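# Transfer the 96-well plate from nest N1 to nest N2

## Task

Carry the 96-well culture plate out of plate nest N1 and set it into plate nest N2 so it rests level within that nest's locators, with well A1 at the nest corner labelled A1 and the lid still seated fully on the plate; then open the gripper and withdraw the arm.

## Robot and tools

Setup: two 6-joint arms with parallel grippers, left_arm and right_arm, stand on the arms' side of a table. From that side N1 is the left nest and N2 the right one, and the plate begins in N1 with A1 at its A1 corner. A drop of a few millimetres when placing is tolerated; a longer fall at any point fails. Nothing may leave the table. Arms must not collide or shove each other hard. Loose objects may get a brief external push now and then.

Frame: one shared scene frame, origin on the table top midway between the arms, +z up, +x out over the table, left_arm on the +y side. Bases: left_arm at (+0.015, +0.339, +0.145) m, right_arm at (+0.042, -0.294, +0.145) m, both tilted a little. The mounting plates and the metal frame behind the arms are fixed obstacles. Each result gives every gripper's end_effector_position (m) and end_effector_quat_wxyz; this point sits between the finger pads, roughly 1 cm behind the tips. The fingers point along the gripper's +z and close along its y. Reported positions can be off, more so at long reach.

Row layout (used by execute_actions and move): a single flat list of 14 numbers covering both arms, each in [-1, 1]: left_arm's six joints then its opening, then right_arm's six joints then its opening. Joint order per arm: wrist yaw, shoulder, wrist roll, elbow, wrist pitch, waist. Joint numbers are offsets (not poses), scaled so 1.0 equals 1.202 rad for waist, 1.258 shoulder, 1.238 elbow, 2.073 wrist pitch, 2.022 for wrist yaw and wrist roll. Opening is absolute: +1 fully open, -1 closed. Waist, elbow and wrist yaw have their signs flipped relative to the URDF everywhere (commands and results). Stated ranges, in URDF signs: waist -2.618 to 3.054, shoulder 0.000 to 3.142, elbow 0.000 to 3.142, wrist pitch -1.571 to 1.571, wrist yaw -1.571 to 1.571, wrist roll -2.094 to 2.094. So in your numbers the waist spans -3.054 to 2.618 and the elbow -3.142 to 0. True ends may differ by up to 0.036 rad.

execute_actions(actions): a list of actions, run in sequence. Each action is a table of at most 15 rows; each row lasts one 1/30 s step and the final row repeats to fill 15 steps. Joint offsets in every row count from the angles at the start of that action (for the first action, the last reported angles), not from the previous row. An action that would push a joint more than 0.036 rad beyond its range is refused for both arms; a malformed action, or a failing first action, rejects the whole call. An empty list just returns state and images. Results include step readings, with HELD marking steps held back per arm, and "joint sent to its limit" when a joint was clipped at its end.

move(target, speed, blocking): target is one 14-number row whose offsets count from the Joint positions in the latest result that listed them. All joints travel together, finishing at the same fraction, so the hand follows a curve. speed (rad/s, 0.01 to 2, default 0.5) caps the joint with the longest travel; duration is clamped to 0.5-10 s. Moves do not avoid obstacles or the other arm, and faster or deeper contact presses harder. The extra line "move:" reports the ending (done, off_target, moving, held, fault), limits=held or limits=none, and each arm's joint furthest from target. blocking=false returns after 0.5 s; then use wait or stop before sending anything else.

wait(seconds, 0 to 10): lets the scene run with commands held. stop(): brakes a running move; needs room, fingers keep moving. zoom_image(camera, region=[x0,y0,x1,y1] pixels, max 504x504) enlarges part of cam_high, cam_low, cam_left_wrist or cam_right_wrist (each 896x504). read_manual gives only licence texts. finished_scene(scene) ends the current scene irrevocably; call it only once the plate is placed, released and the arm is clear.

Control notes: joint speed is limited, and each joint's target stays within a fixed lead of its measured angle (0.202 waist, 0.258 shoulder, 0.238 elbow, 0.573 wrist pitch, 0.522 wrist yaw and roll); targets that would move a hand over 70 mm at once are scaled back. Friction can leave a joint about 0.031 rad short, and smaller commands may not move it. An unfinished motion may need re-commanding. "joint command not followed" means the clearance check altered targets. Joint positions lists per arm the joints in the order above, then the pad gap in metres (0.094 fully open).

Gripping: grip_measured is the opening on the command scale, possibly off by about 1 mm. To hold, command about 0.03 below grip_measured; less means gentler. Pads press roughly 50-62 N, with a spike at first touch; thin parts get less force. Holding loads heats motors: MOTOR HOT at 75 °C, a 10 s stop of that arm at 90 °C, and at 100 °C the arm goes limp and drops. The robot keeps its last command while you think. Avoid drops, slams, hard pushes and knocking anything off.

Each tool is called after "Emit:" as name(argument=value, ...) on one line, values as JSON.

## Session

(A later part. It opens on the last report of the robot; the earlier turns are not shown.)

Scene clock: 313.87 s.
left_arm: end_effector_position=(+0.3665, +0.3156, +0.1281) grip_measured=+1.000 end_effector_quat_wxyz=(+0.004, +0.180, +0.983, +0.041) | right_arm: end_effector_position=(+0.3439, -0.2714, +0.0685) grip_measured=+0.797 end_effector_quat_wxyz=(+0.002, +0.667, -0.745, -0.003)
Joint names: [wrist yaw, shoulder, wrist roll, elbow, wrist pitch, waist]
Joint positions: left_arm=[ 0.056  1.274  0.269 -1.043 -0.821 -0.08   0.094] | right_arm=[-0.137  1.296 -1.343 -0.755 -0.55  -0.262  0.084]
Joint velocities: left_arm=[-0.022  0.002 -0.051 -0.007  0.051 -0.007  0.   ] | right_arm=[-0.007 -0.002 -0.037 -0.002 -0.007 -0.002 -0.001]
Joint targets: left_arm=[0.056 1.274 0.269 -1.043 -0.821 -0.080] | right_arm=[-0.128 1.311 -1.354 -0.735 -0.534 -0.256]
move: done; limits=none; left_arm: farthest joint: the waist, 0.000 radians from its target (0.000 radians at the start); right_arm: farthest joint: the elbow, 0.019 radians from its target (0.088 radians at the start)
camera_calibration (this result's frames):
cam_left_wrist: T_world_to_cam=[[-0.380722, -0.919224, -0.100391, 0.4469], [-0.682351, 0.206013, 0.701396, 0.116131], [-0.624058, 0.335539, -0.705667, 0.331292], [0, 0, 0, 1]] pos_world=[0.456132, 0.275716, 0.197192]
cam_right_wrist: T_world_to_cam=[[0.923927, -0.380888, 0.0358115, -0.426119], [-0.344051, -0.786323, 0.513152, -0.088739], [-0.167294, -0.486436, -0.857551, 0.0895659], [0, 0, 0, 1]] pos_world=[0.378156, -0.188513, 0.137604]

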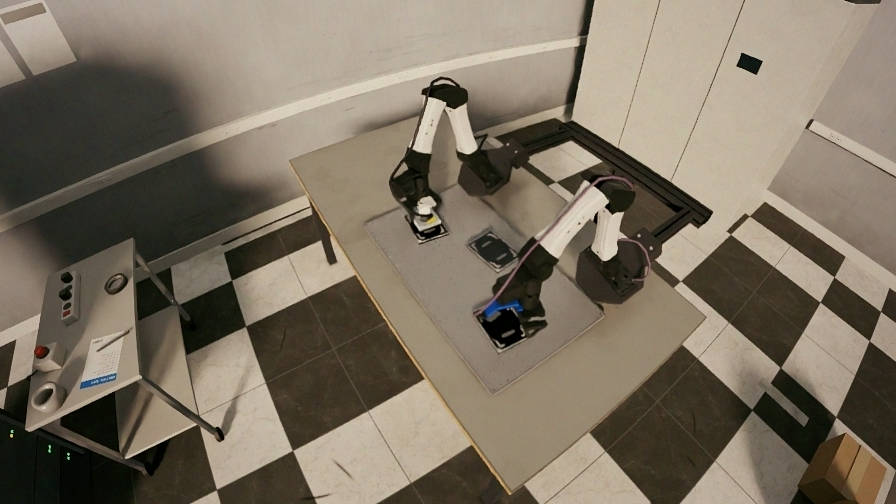

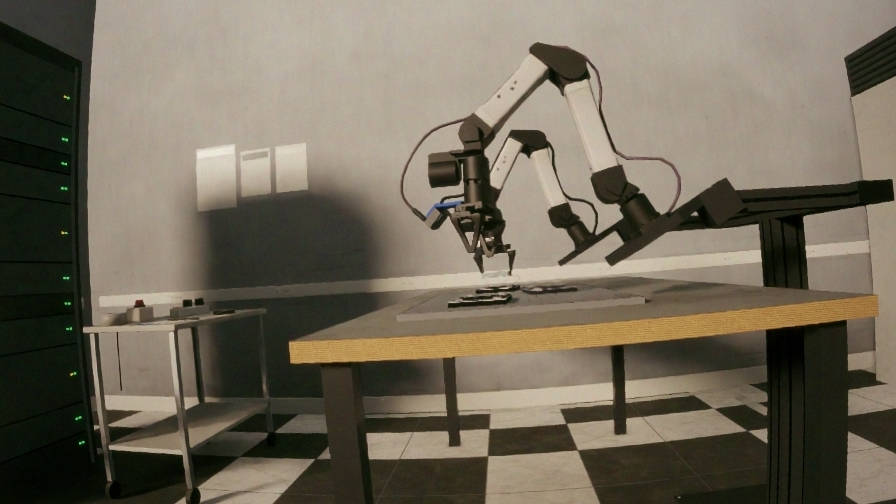

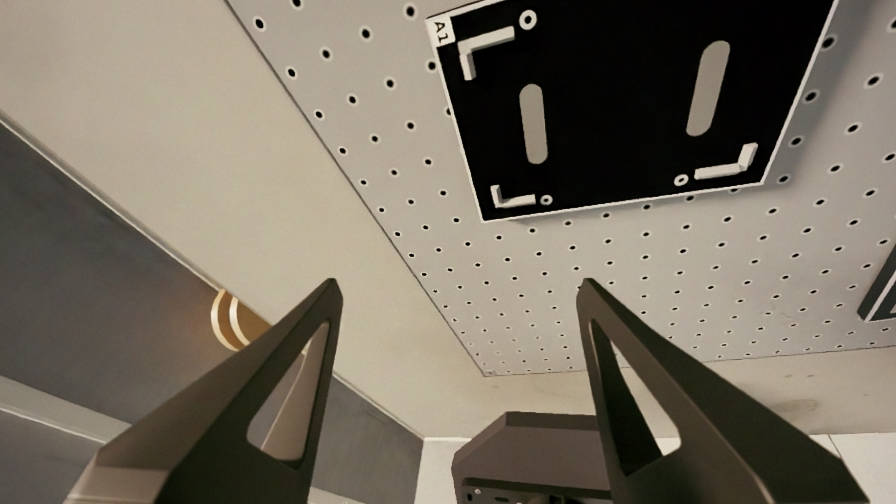

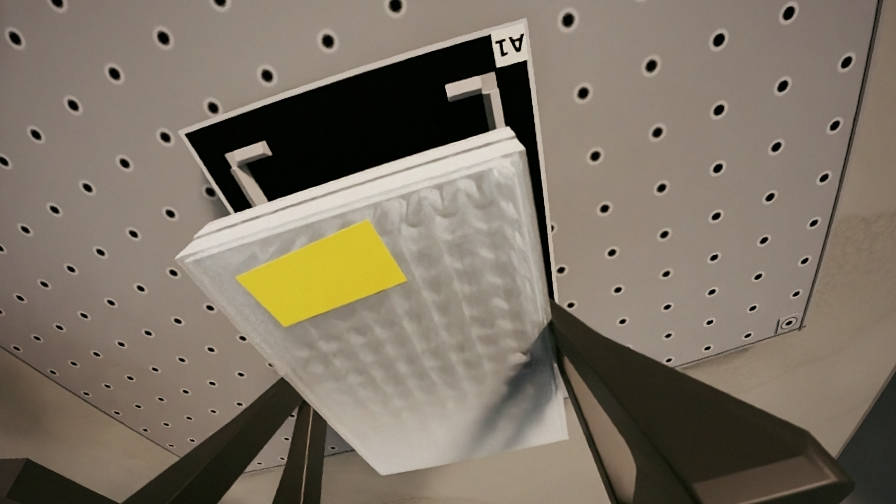

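Emit:
move(target=[0,0,0,0,0,0,1, -0.014,0.059,0.012,0.041,0.05,-0.036,0.72], speed=0.1)

Scene clock: 324.07 s.
left_arm: end_effector_position=(+0.3665, +0.3156, +0.1281) grip_measured=+1.000 end_effector_quat_wxyz=(+0.004, +0.180, +0.983, +0.041) | right_arm: end_effector_position=(+0.3409, -0.2612, +0.0506) grip_measured=+0.797 end_effector_quat_wxyz=(+0.002, +0.673, -0.739, -0.002)
Joint names: [wrist yaw, shoulder, wrist roll, elbow, wrist pitch, waist]
Joint positions: left_arm=[ 0.056  1.274  0.269 -1.043 -0.821 -0.08   0.094] | right_arm=[-0.154  1.356 -1.329 -0.724 -0.463 -0.297  0.084]
Joint velocities: left_arm=[ 0.022 -0.002 -0.081  0.012 -0.037  0.012  0.   ] | right_arm=[-0.022  0.007 -0.007 -0.022 -0.022  0.007  0.   ]
Joint targets: left_arm=[0.056 1.274 0.269 -1.043 -0.821 -0.080] | right_arm=[-0.166 1.371 -1.318 -0.704 -0.447 -0.305]
move: done; limits=none; left_arm: farthest joint: the waist, 0.000 radians from its target (0.000 radians at the start); right_arm: farthest joint: the elbow, 0.019 radians from its target (0.050 radians at the start)
camera_calibration (this result's frames):
cam_left_wrist: T_world_to_cam=[[-0.380722, -0.919224, -0.100391, 0.4469], [-0.682351, 0.206013, 0.701396, 0.116131], [-0.624058, 0.335539, -0.705667, 0.331292], [0, 0, 0, 1]] pos_world=[0.456132, 0.275716, 0.197192]
cam_right_wrist: T_world_to_cam=[[0.930504, -0.364447, 0.0366171, -0.416745], [-0.330457, -0.792166, 0.5131, -0.0787783], [-0.157991, -0.489541, -0.857548, 0.0747531], [0, 0, 0, 1]] pos_world=[0.37356, -0.177692, 0.119785]

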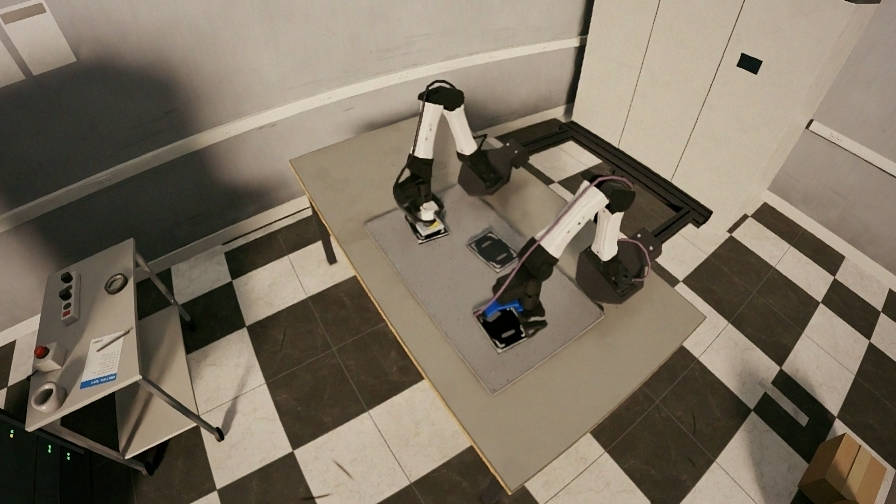

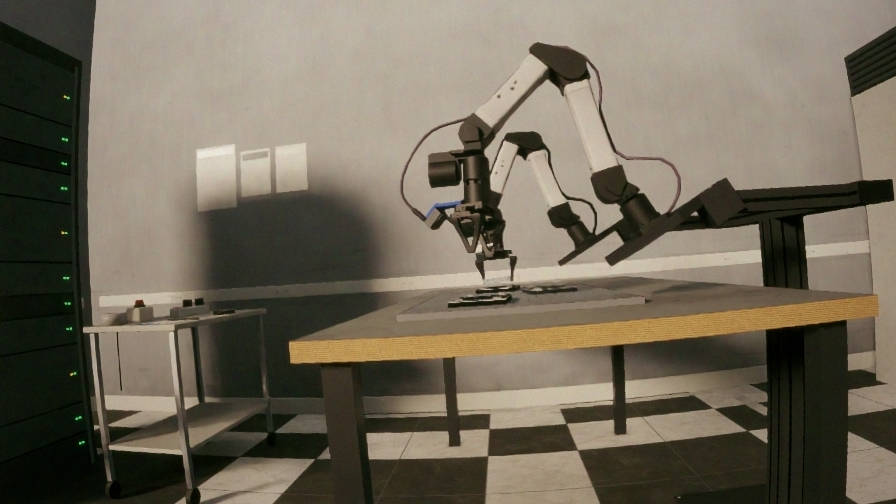

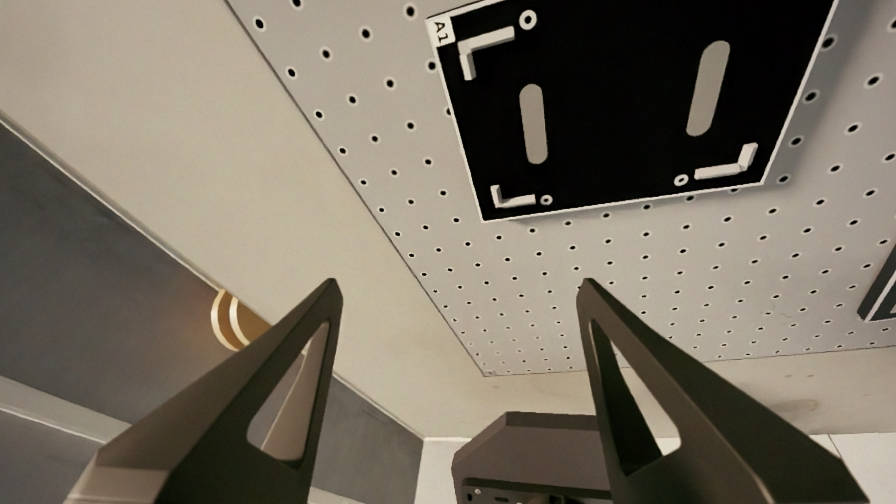

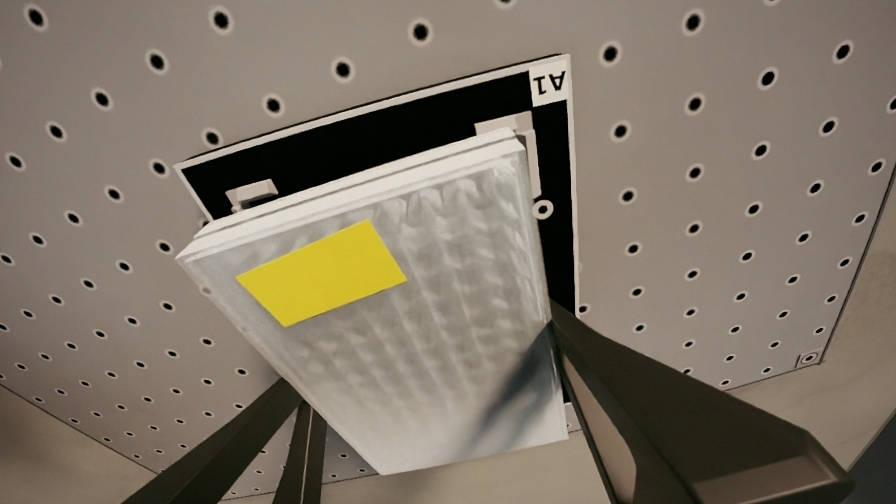

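Emit:
move(target=[0,0,0,0,0,0,1, 0.006,0.012,0,-0.014,0,0.02,0.72], speed=0.05)

Scene clock: 333.93 s.
left_arm: end_effector_position=(+0.3665, +0.3156, +0.1281) grip_measured=+1.000 end_effector_quat_wxyz=(+0.004, +0.180, +0.983, +0.041) | right_arm: end_effector_position=(+0.3412, -0.2660, +0.0501) grip_measured=+0.797 end_effector_quat_wxyz=(+0.004, +0.668, -0.744, -0.001)
Joint names: [wrist yaw, shoulder, wrist roll, elbow, wrist pitch, waist]
Joint positions: left_arm=[ 0.056  1.274  0.269 -1.043 -0.821 -0.08   0.094] | right_arm=[-0.151  1.356 -1.329 -0.724 -0.463 -0.28   0.084]
Joint velocities: left_arm=[ 0.037 -0.007 -0.022 -0.007 -0.007 -0.002  0.   ] | right_arm=[ 0.11  -0.007  0.037  0.012 -0.051  0.012 -0.   ]
Joint targets: left_arm=[0.056 1.274 0.269 -1.043 -0.821 -0.080] | right_arm=[-0.142 1.371 -1.329 -0.741 -0.463 -0.273]
move: done; limits=none; left_arm: farthest joint: the waist, 0.000 radians from its target (0.000 radians at the start); right_arm: farthest joint: the elbow, 0.018 radians from its target (0.018 radians at the start)
camera_calibration (this result's frames):
cam_left_wrist: T_world_to_cam=[[-0.380722, -0.919224, -0.100391, 0.4469], [-0.682351, 0.206013, 0.701396, 0.116131], [-0.624058, 0.335539, -0.705667, 0.331292], [0, 0, 0, 1]] pos_world=[0.456132, 0.275716, 0.197192]
cam_right_wrist: T_world_to_cam=[[0.925059, -0.377945, 0.0377293, -0.420586], [-0.341546, -0.784263, 0.517955, -0.0764781], [-0.166169, -0.492025, -0.854575, 0.0739702], [0, 0, 0, 1]] pos_world=[0.375238, -0.182542, 0.118694]

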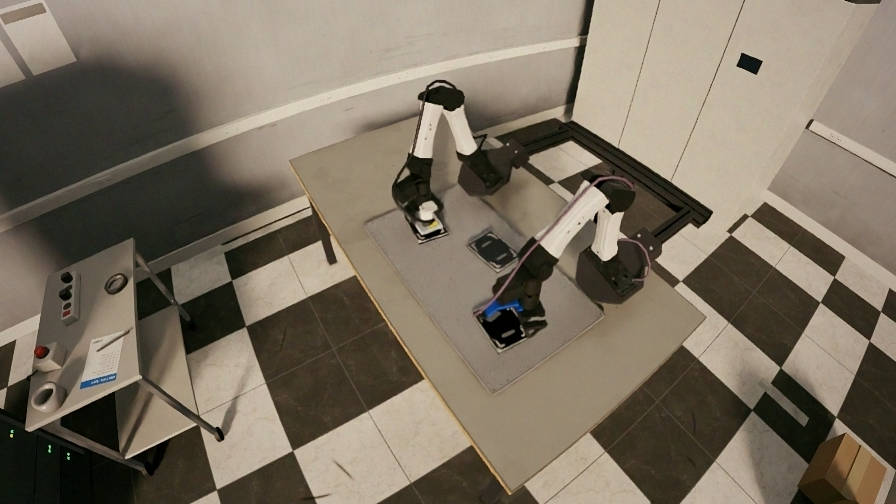

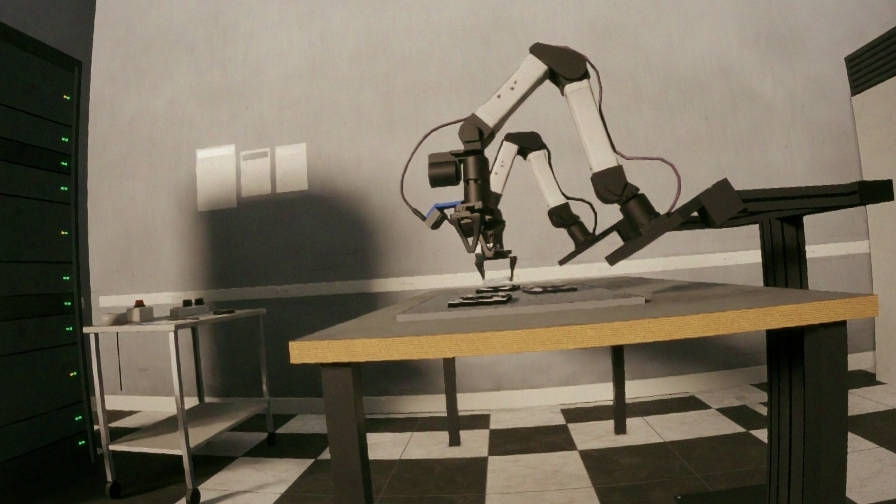

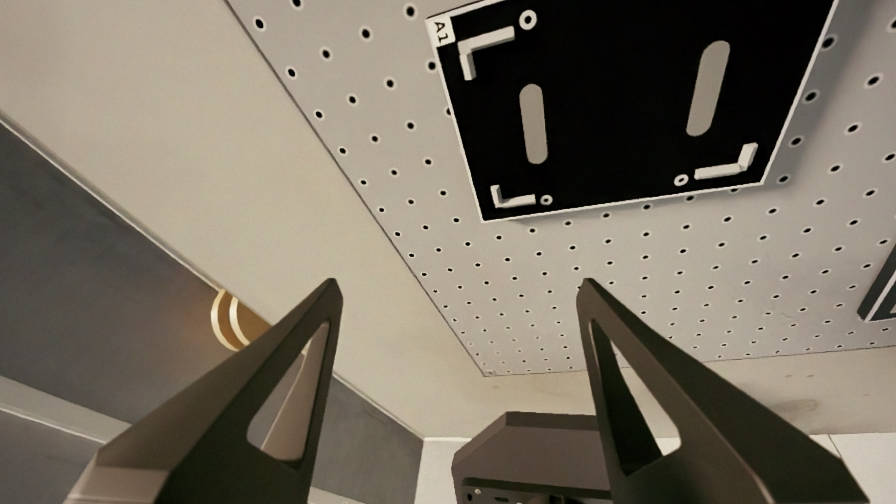

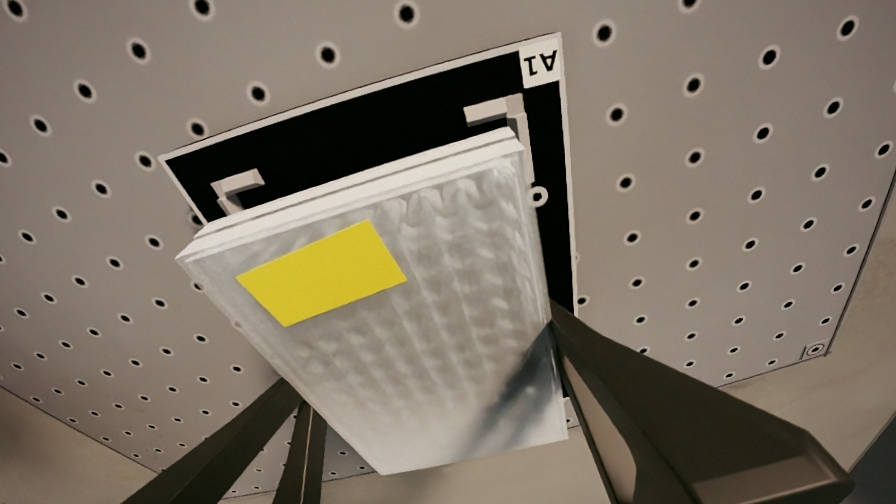

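Emit:
move(target=[0,0,0,0,0,0,1, 0.004,0.032,0,0.024,0.024,0.009,0.72], speed=0.05)

Scene clock: 339.73 s.
left_arm: end_effector_position=(+0.3665, +0.3156, +0.1281) grip_measured=+1.000 end_effector_quat_wxyz=(+0.004, +0.180, +0.983, +0.041) | right_arm: end_effector_position=(+0.3445, -0.2657, +0.0440) grip_measured=+0.797 end_effector_quat_wxyz=(+0.002, +0.666, -0.746, +0.002)
Joint names: [wrist yaw, shoulder, wrist roll, elbow, wrist pitch, waist]
Joint positions: left_arm=[ 0.056  1.274  0.269 -1.043 -0.821 -0.08   0.094] | right_arm=[-0.151  1.382 -1.329 -0.724 -0.43  -0.277  0.084]
Joint velocities: left_arm=[ 0.007  0.002  0.007  0.002 -0.022  0.002  0.   ] | right_arm=[-0.022 -0.002 -0.022  0.022 -0.051  0.007  0.001]
Joint targets: left_arm=[0.056 1.274 0.269 -1.043 -0.821 -0.080] | right_arm=[-0.143 1.397 -1.329 -0.694 -0.413 -0.269]
move: off_target (right_arm); limits=none; left_arm: farthest joint: the waist, 0.000 radians from its target (0.000 radians at the start); right_arm: farthest joint: the elbow, 0.029 radians from its target (0.029 radians at the start)
camera_calibration (this result's frames):
cam_left_wrist: T_world_to_cam=[[-0.380722, -0.919224, -0.100391, 0.4469], [-0.682351, 0.206013, 0.701396, 0.116131], [-0.624058, 0.335539, -0.705667, 0.331292], [0, 0, 0, 1]] pos_world=[0.456132, 0.275716, 0.197192]
cam_right_wrist: T_world_to_cam=[[0.923073, -0.38206, 0.0443464, -0.423973], [-0.348721, -0.782682, 0.515561, -0.0690676], [-0.162266, -0.491365, -0.855705, 0.0683708], [0, 0, 0, 1]] pos_world=[0.378366, -0.182446, 0.112915]

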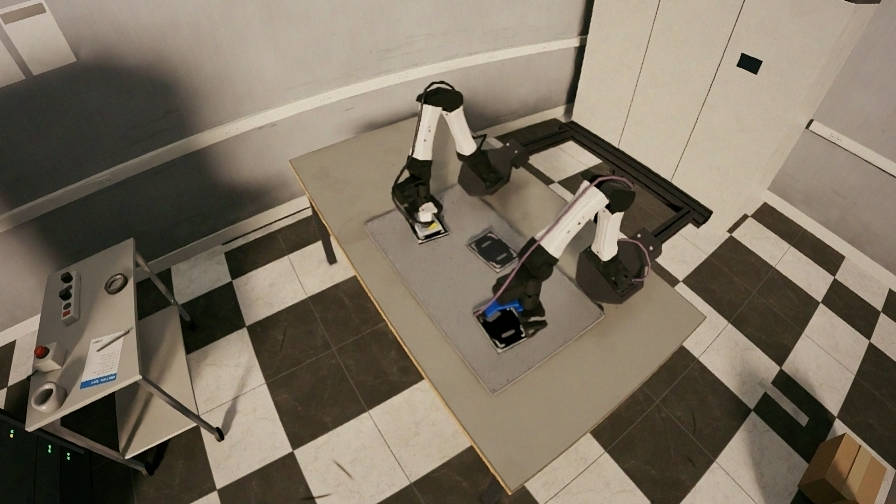

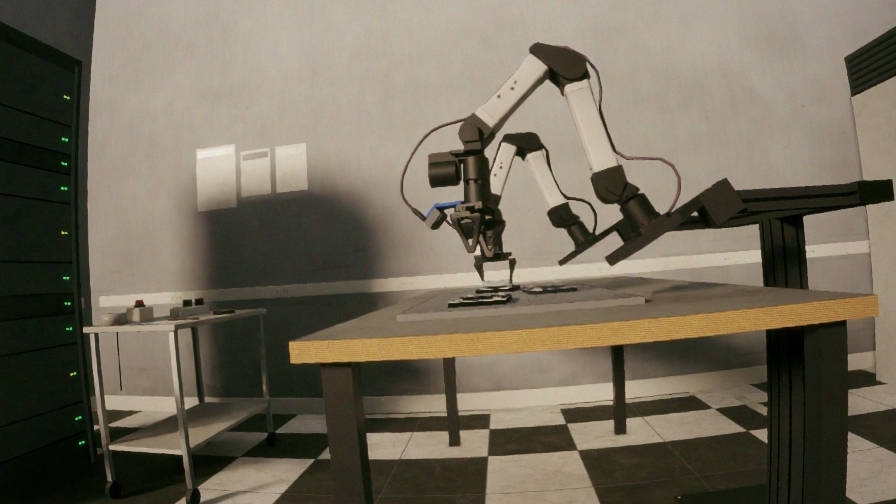

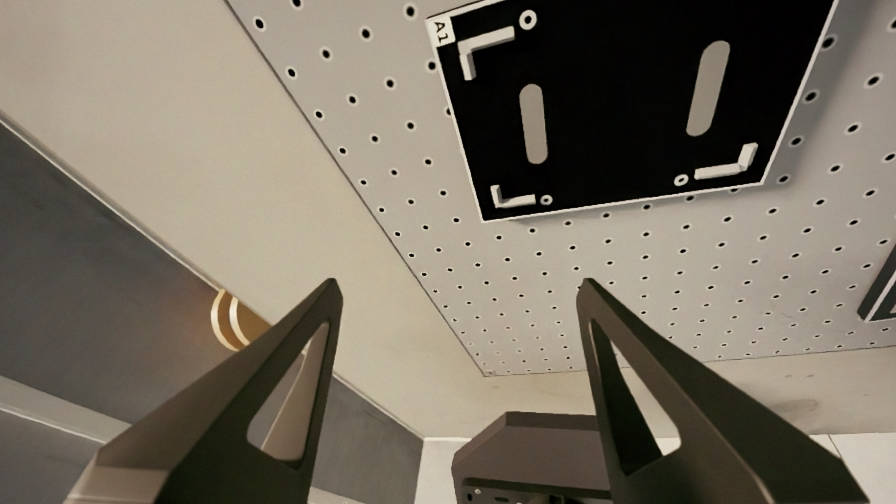

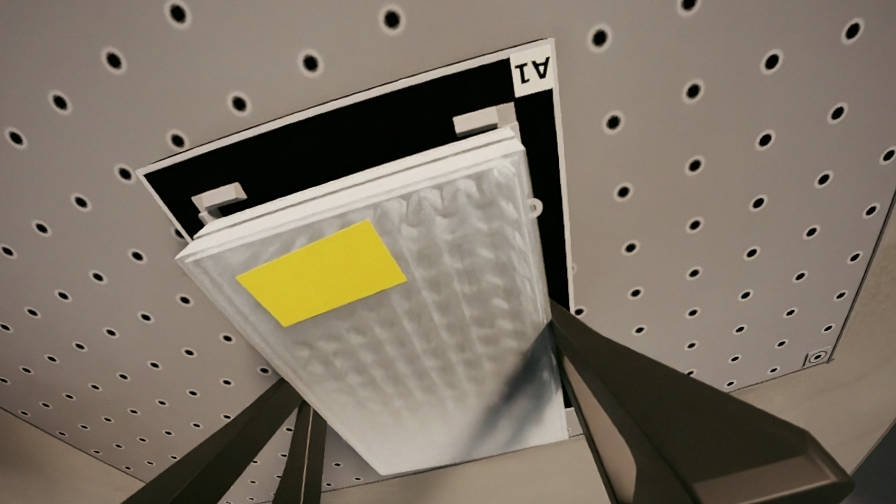

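Emit:
execute_actions(actions=[[[0,0,0,0,0,0,1, 0.004,0.012,0.01,0.03,0.012,0,0.72]],[[0,0,0,0,0,0,1, 0,0.012,0,0.018,0.008,0,0.72]]])

Scene clock: 345.00 s.
left_arm: end_effector_position=(+0.3665, +0.3156, +0.1281) grip_measured=+1.000 end_effector_quat_wxyz=(+0.004, +0.180, +0.983, +0.041) | right_arm: end_effector_position=(+0.3387, -0.2661, +0.0413) grip_measured=+0.797 end_effector_quat_wxyz=(+0.005, +0.663, -0.748, -0.001)
Joint names: [wrist yaw, shoulder, wrist roll, elbow, wrist pitch, waist]
Joint positions: left_arm=[ 0.056  1.274  0.269 -1.043 -0.821 -0.08   0.094] | right_arm=[-0.151  1.382 -1.32  -0.705 -0.42  -0.277  0.084]
Joint velocities: left_arm=[-0.022 -0.027 -0.051  0.017  0.037  0.007  0.   ] | right_arm=[-0.037 -0.017  0.022  0.007 -0.007  0.002  0.   ]
Joint targets: left_arm=[0.056 1.274 0.269 -1.043 -0.821 -0.080] | right_arm=[-0.151 1.397 -1.320 -0.683 -0.404 -0.277]
Step readings (joint positions; steps 1 to 15: 1st action; 16 to 30: 2nd action):
0: left_arm=[0.056 1.274 0.269 -1.043 -0.821 -0.080] | right_arm=[-0.151 1.382 -1.329 -0.724 -0.429 -0.277]
1: left_arm=[0.056 1.274 0.269 -1.043 -0.821 -0.080] | right_arm=[-0.151 1.382 -1.328 -0.721 -0.426 -0.277]
2: left_arm=[0.056 1.274 0.269 -1.043 -0.821 -0.080] | right_arm=[-0.151 1.382 -1.326 -0.718 -0.423 -0.277]
4: left_arm=[0.056 1.274 0.269 -1.043 -0.821 -0.080] | right_arm=[-0.151 1.382 -1.324 -0.710 -0.421 -0.277]
8: left_arm=[0.056 1.274 0.269 -1.043 -0.821 -0.080] | right_arm=[-0.151 1.382 -1.322 -0.705 -0.421 -0.277]
15: left_arm=[0.056 1.274 0.269 -1.043 -0.821 -0.080] | right_arm=[-0.151 1.382 -1.320 -0.705 -0.421 -0.277]
16: left_arm=[0.056 1.274 0.269 -1.043 -0.821 -0.080] | right_arm=[-0.151 1.382 -1.320 -0.705 -0.421 -0.277]
17: left_arm=[0.056 1.274 0.269 -1.043 -0.821 -0.080] | right_arm=[-0.151 1.382 -1.320 -0.705 -0.421 -0.277]
19: left_arm=[0.056 1.274 0.269 -1.043 -0.821 -0.080] | right_arm=[-0.151 1.382 -1.320 -0.705 -0.421 -0.277]
23: left_arm=[0.056 1.274 0.269 -1.043 -0.821 -0.080] | right_arm=[-0.151 1.382 -1.320 -0.705 -0.420 -0.277]
30: Joint positions above
camera_calibration (this result's frames):
cam_left_wrist: T_world_to_cam=[[-0.380722, -0.919224, -0.100391, 0.4469], [-0.682351, 0.206013, 0.701396, 0.116131], [-0.624058, 0.335539, -0.705667, 0.331292], [0, 0, 0, 1]] pos_world=[0.456132, 0.275716, 0.197192]
cam_right_wrist: T_world_to_cam=[[0.92038, -0.38928, 0.0369051, -0.419332], [-0.35045, -0.779327, 0.519455, -0.0685964], [-0.173452, -0.49103, -0.8537, 0.0686716], [0, 0, 0, 1]] pos_world=[0.373816, -0.182977, 0.109733]

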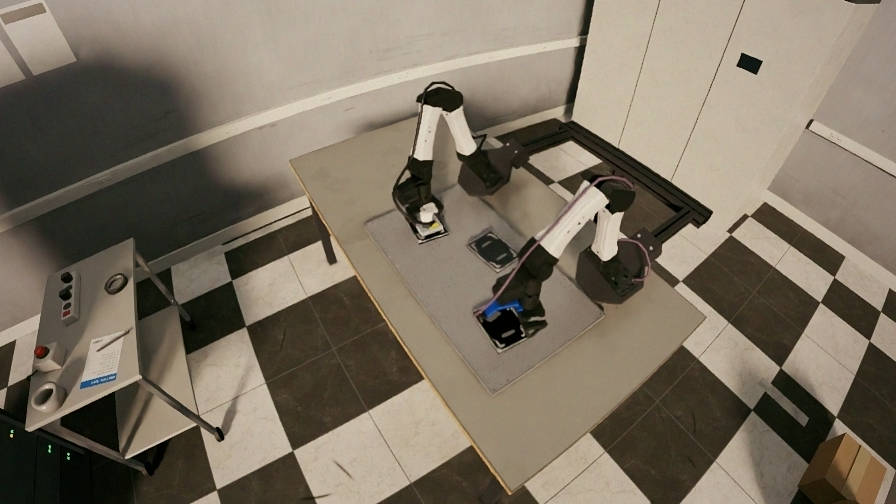

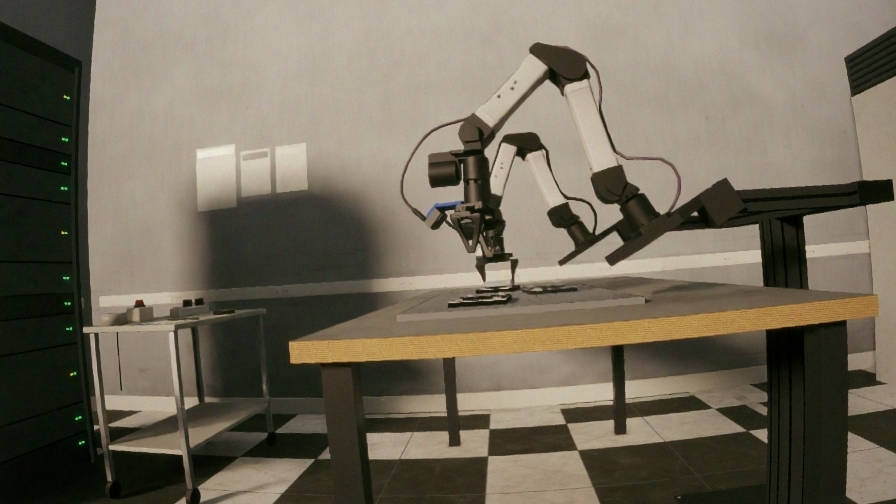

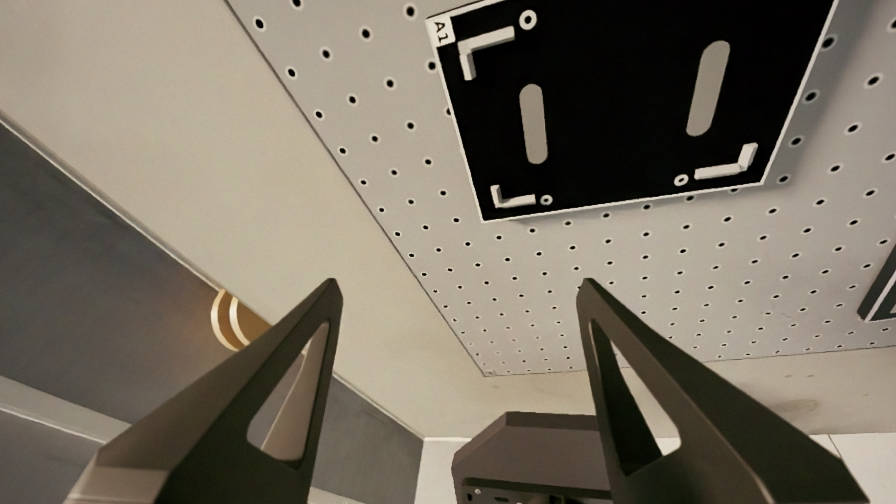

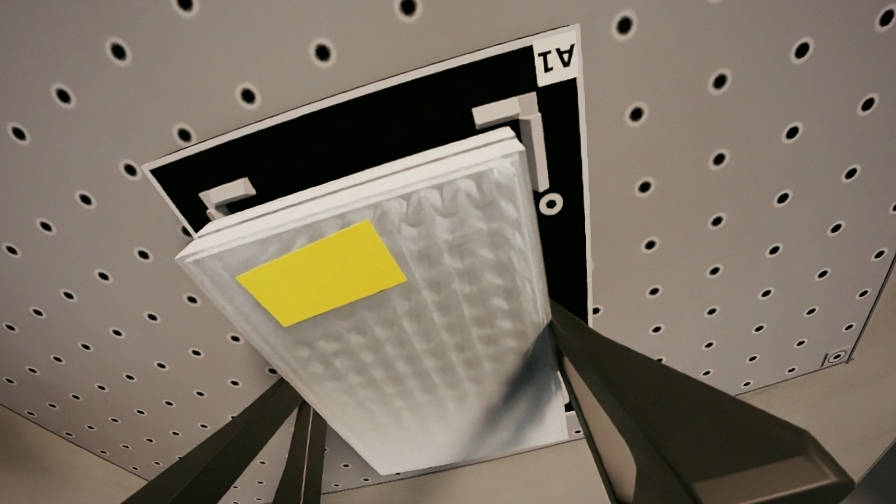

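Emit:
execute_actions(actions=[[[0,0,0,0,0,0,1, 0,0,0,0,0.014,0,0.72]],[[0,0,0,0,0,0,1, 0,0,0,0,0,0,0.72]]])

Scene clock: 351.70 s.
left_arm: end_effector_position=(+0.3665, +0.3156, +0.1281) grip_measured=+1.000 end_effector_quat_wxyz=(+0.004, +0.180, +0.983, +0.041) | right_arm: end_effector_position=(+0.3415, -0.2657, +0.0412) grip_measured=+0.797 end_effector_quat_wxyz=(+0.001, +0.663, -0.749, +0.003)
Joint names: [wrist yaw, shoulder, wrist roll, elbow, wrist pitch, waist]
Joint positions: left_arm=[ 0.056  1.274  0.269 -1.043 -0.821 -0.08   0.094] | right_arm=[-0.151  1.382 -1.32  -0.705 -0.409 -0.277  0.084]
Joint velocities: left_arm=[ 0.007 -0.007 -0.022 -0.002 -0.007 -0.002  0.   ] | right_arm=[-0.022 -0.012  0.007  0.007  0.022 -0.007  0.   ]
Joint targets: left_arm=[0.056 1.274 0.269 -1.043 -0.821 -0.080] | right_arm=[-0.151 1.382 -1.320 -0.705 -0.409 -0.277]
Step readings (joint positions; steps 1 to 15: 1st action; 16 to 30: 2nd action):
0: left_arm=[0.056 1.274 0.269 -1.043 -0.821 -0.080] | right_arm=[-0.151 1.382 -1.320 -0.705 -0.420 -0.277]
1: left_arm=[0.056 1.274 0.269 -1.043 -0.821 -0.080] | right_arm=[-0.151 1.382 -1.320 -0.705 -0.419 -0.277]
2: left_arm=[0.056 1.274 0.269 -1.043 -0.821 -0.080] | right_arm=[-0.151 1.382 -1.320 -0.705 -0.417 -0.277]
4: left_arm=[0.056 1.274 0.269 -1.043 -0.821 -0.080] | right_arm=[-0.151 1.382 -1.320 -0.705 -0.413 -0.277]
8: left_arm=[0.056 1.274 0.269 -1.043 -0.821 -0.080] | right_arm=[-0.151 1.382 -1.320 -0.705 -0.410 -0.277]
15: left_arm=[0.056 1.274 0.269 -1.043 -0.821 -0.080] | right_arm=[-0.151 1.382 -1.320 -0.705 -0.409 -0.277]
16: left_arm=[0.056 1.274 0.269 -1.043 -0.821 -0.080] | right_arm=[-0.151 1.382 -1.320 -0.705 -0.409 -0.277]
17: left_arm=[0.056 1.274 0.269 -1.043 -0.821 -0.080] | right_arm=[-0.151 1.382 -1.320 -0.705 -0.409 -0.277]
19: left_arm=[0.056 1.274 0.269 -1.043 -0.821 -0.080] | right_arm=[-0.151 1.382 -1.320 -0.705 -0.409 -0.277]
23: left_arm=[0.056 1.274 0.269 -1.043 -0.821 -0.080] | right_arm=[-0.151 1.382 -1.320 -0.705 -0.409 -0.277]
30: Joint positions above
camera_calibration (this result's frames):
cam_left_wrist: T_world_to_cam=[[-0.380722, -0.919224, -0.100391, 0.4469], [-0.682351, 0.206013, 0.701396, 0.116131], [-0.624058, 0.335539, -0.705667, 0.331292], [0, 0, 0, 1]] pos_world=[0.456132, 0.275716, 0.197192]
cam_right_wrist: T_world_to_cam=[[0.919264, -0.390866, 0.0466672, -0.422182], [-0.357547, -0.779492, 0.514346, -0.0647495], [-0.164664, -0.489506, -0.856312, 0.0668313], [0, 0, 0, 1]] pos_world=[0.375951, -0.182774, 0.110234]

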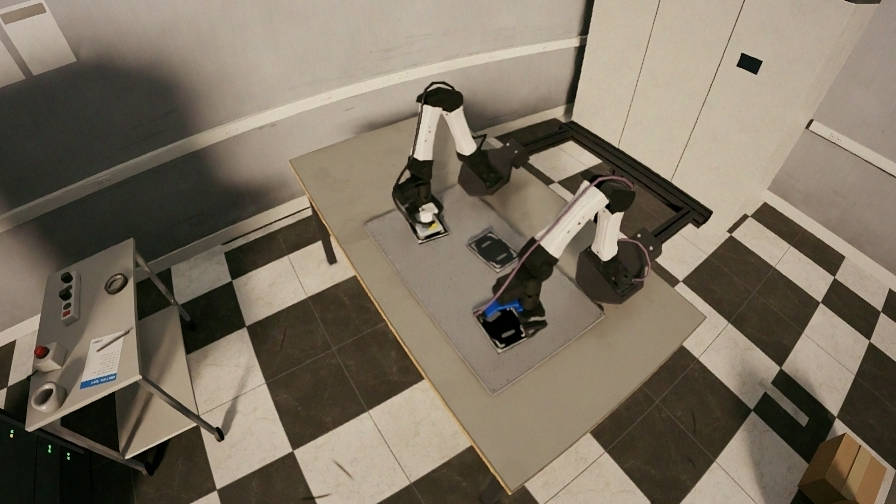

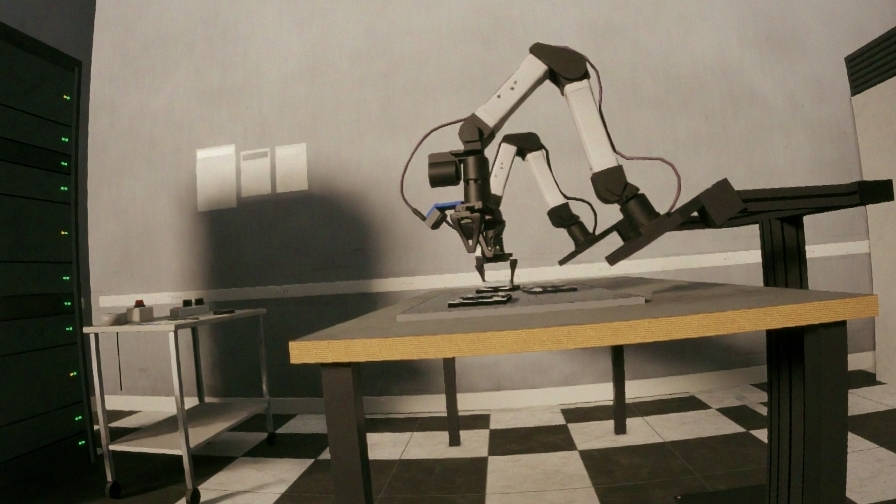

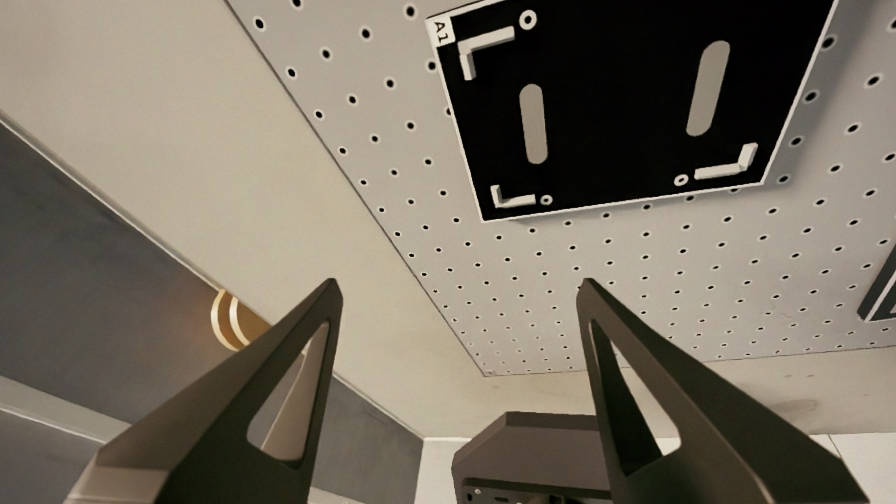

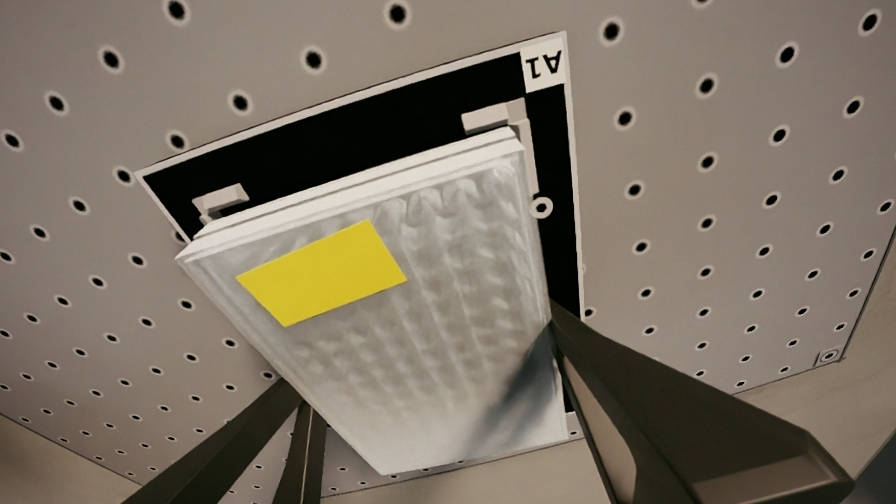

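Emit:
move(target=[0,0,0,0,0,0,1, 0,0.026,0,0.012,0.015,0,0.72], speed=0.03)

Scene clock: 357.10 s.
left_arm: end_effector_position=(+0.3665, +0.3156, +0.1281) grip_measured=+1.000 end_effector_quat_wxyz=(+0.004, +0.180, +0.983, +0.041) | right_arm: end_effector_position=(+0.3400, -0.2654, +0.0376) grip_measured=+0.797 end_effector_quat_wxyz=(+0.004, +0.663, -0.749, +0.000)
Joint names: [wrist yaw, shoulder, wrist roll, elbow, wrist pitch, waist]
Joint positions: left_arm=[ 0.056  1.274  0.269 -1.043 -0.821 -0.08   0.094] | right_arm=[-0.151  1.398 -1.32  -0.705 -0.402 -0.277  0.084]
Joint velocities: left_arm=[-0.037  0.002 -0.022  0.002 -0.066 -0.017  0.   ] | right_arm=[ 0.037  0.002  0.007 -0.002  0.066 -0.002  0.   ]
Joint targets: left_arm=[0.056 1.274 0.269 -1.043 -0.821 -0.080] | right_arm=[-0.151 1.414 -1.320 -0.691 -0.378 -0.277]
move: off_target (right_arm); limits=none; left_arm: farthest joint: the waist, 0.000 radians from its target (0.000 radians at the start); right_arm: farthest joint: the wrist pitch, 0.024 radians from its target (0.031 radians at the start)
camera_calibration (this result's frames):
cam_left_wrist: T_world_to_cam=[[-0.380722, -0.919224, -0.100391, 0.4469], [-0.682351, 0.206013, 0.701396, 0.116131], [-0.624058, 0.335539, -0.705667, 0.331292], [0, 0, 0, 1]] pos_world=[0.456132, 0.275716, 0.197192]
cam_right_wrist: T_world_to_cam=[[0.920166, -0.389596, 0.0388587, -0.420187], [-0.351874, -0.779362, 0.51844, -0.0651891], [-0.171697, -0.490724, -0.854231, 0.0656289], [0, 0, 0, 1]] pos_world=[0.374971, -0.182303, 0.106187]

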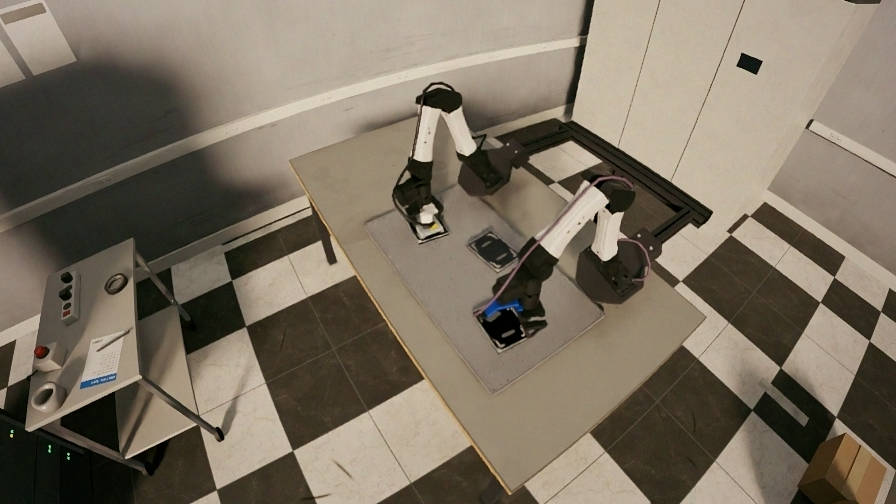

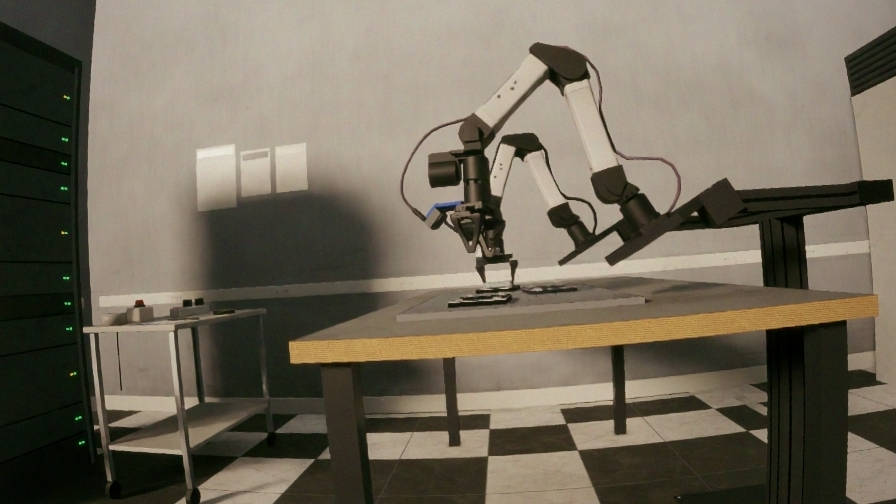

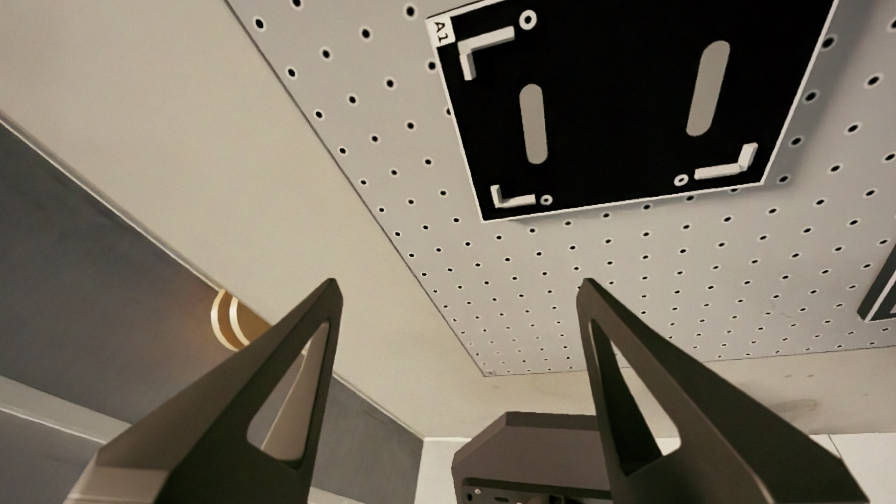

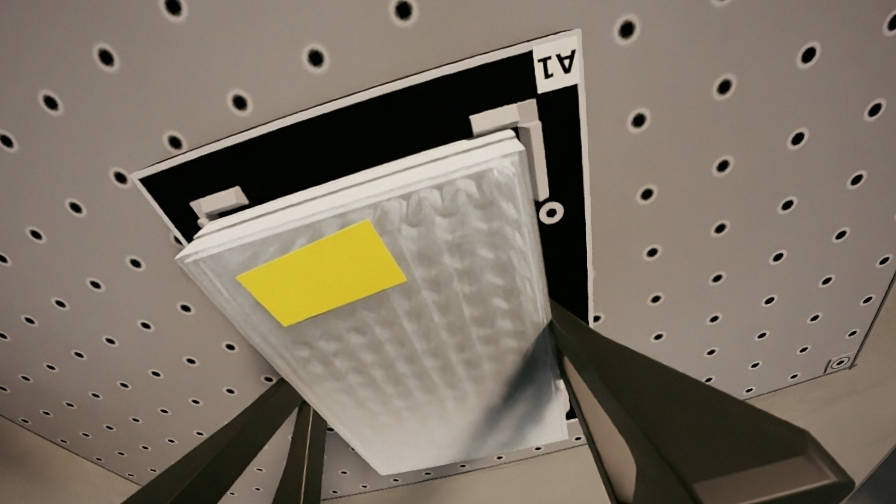

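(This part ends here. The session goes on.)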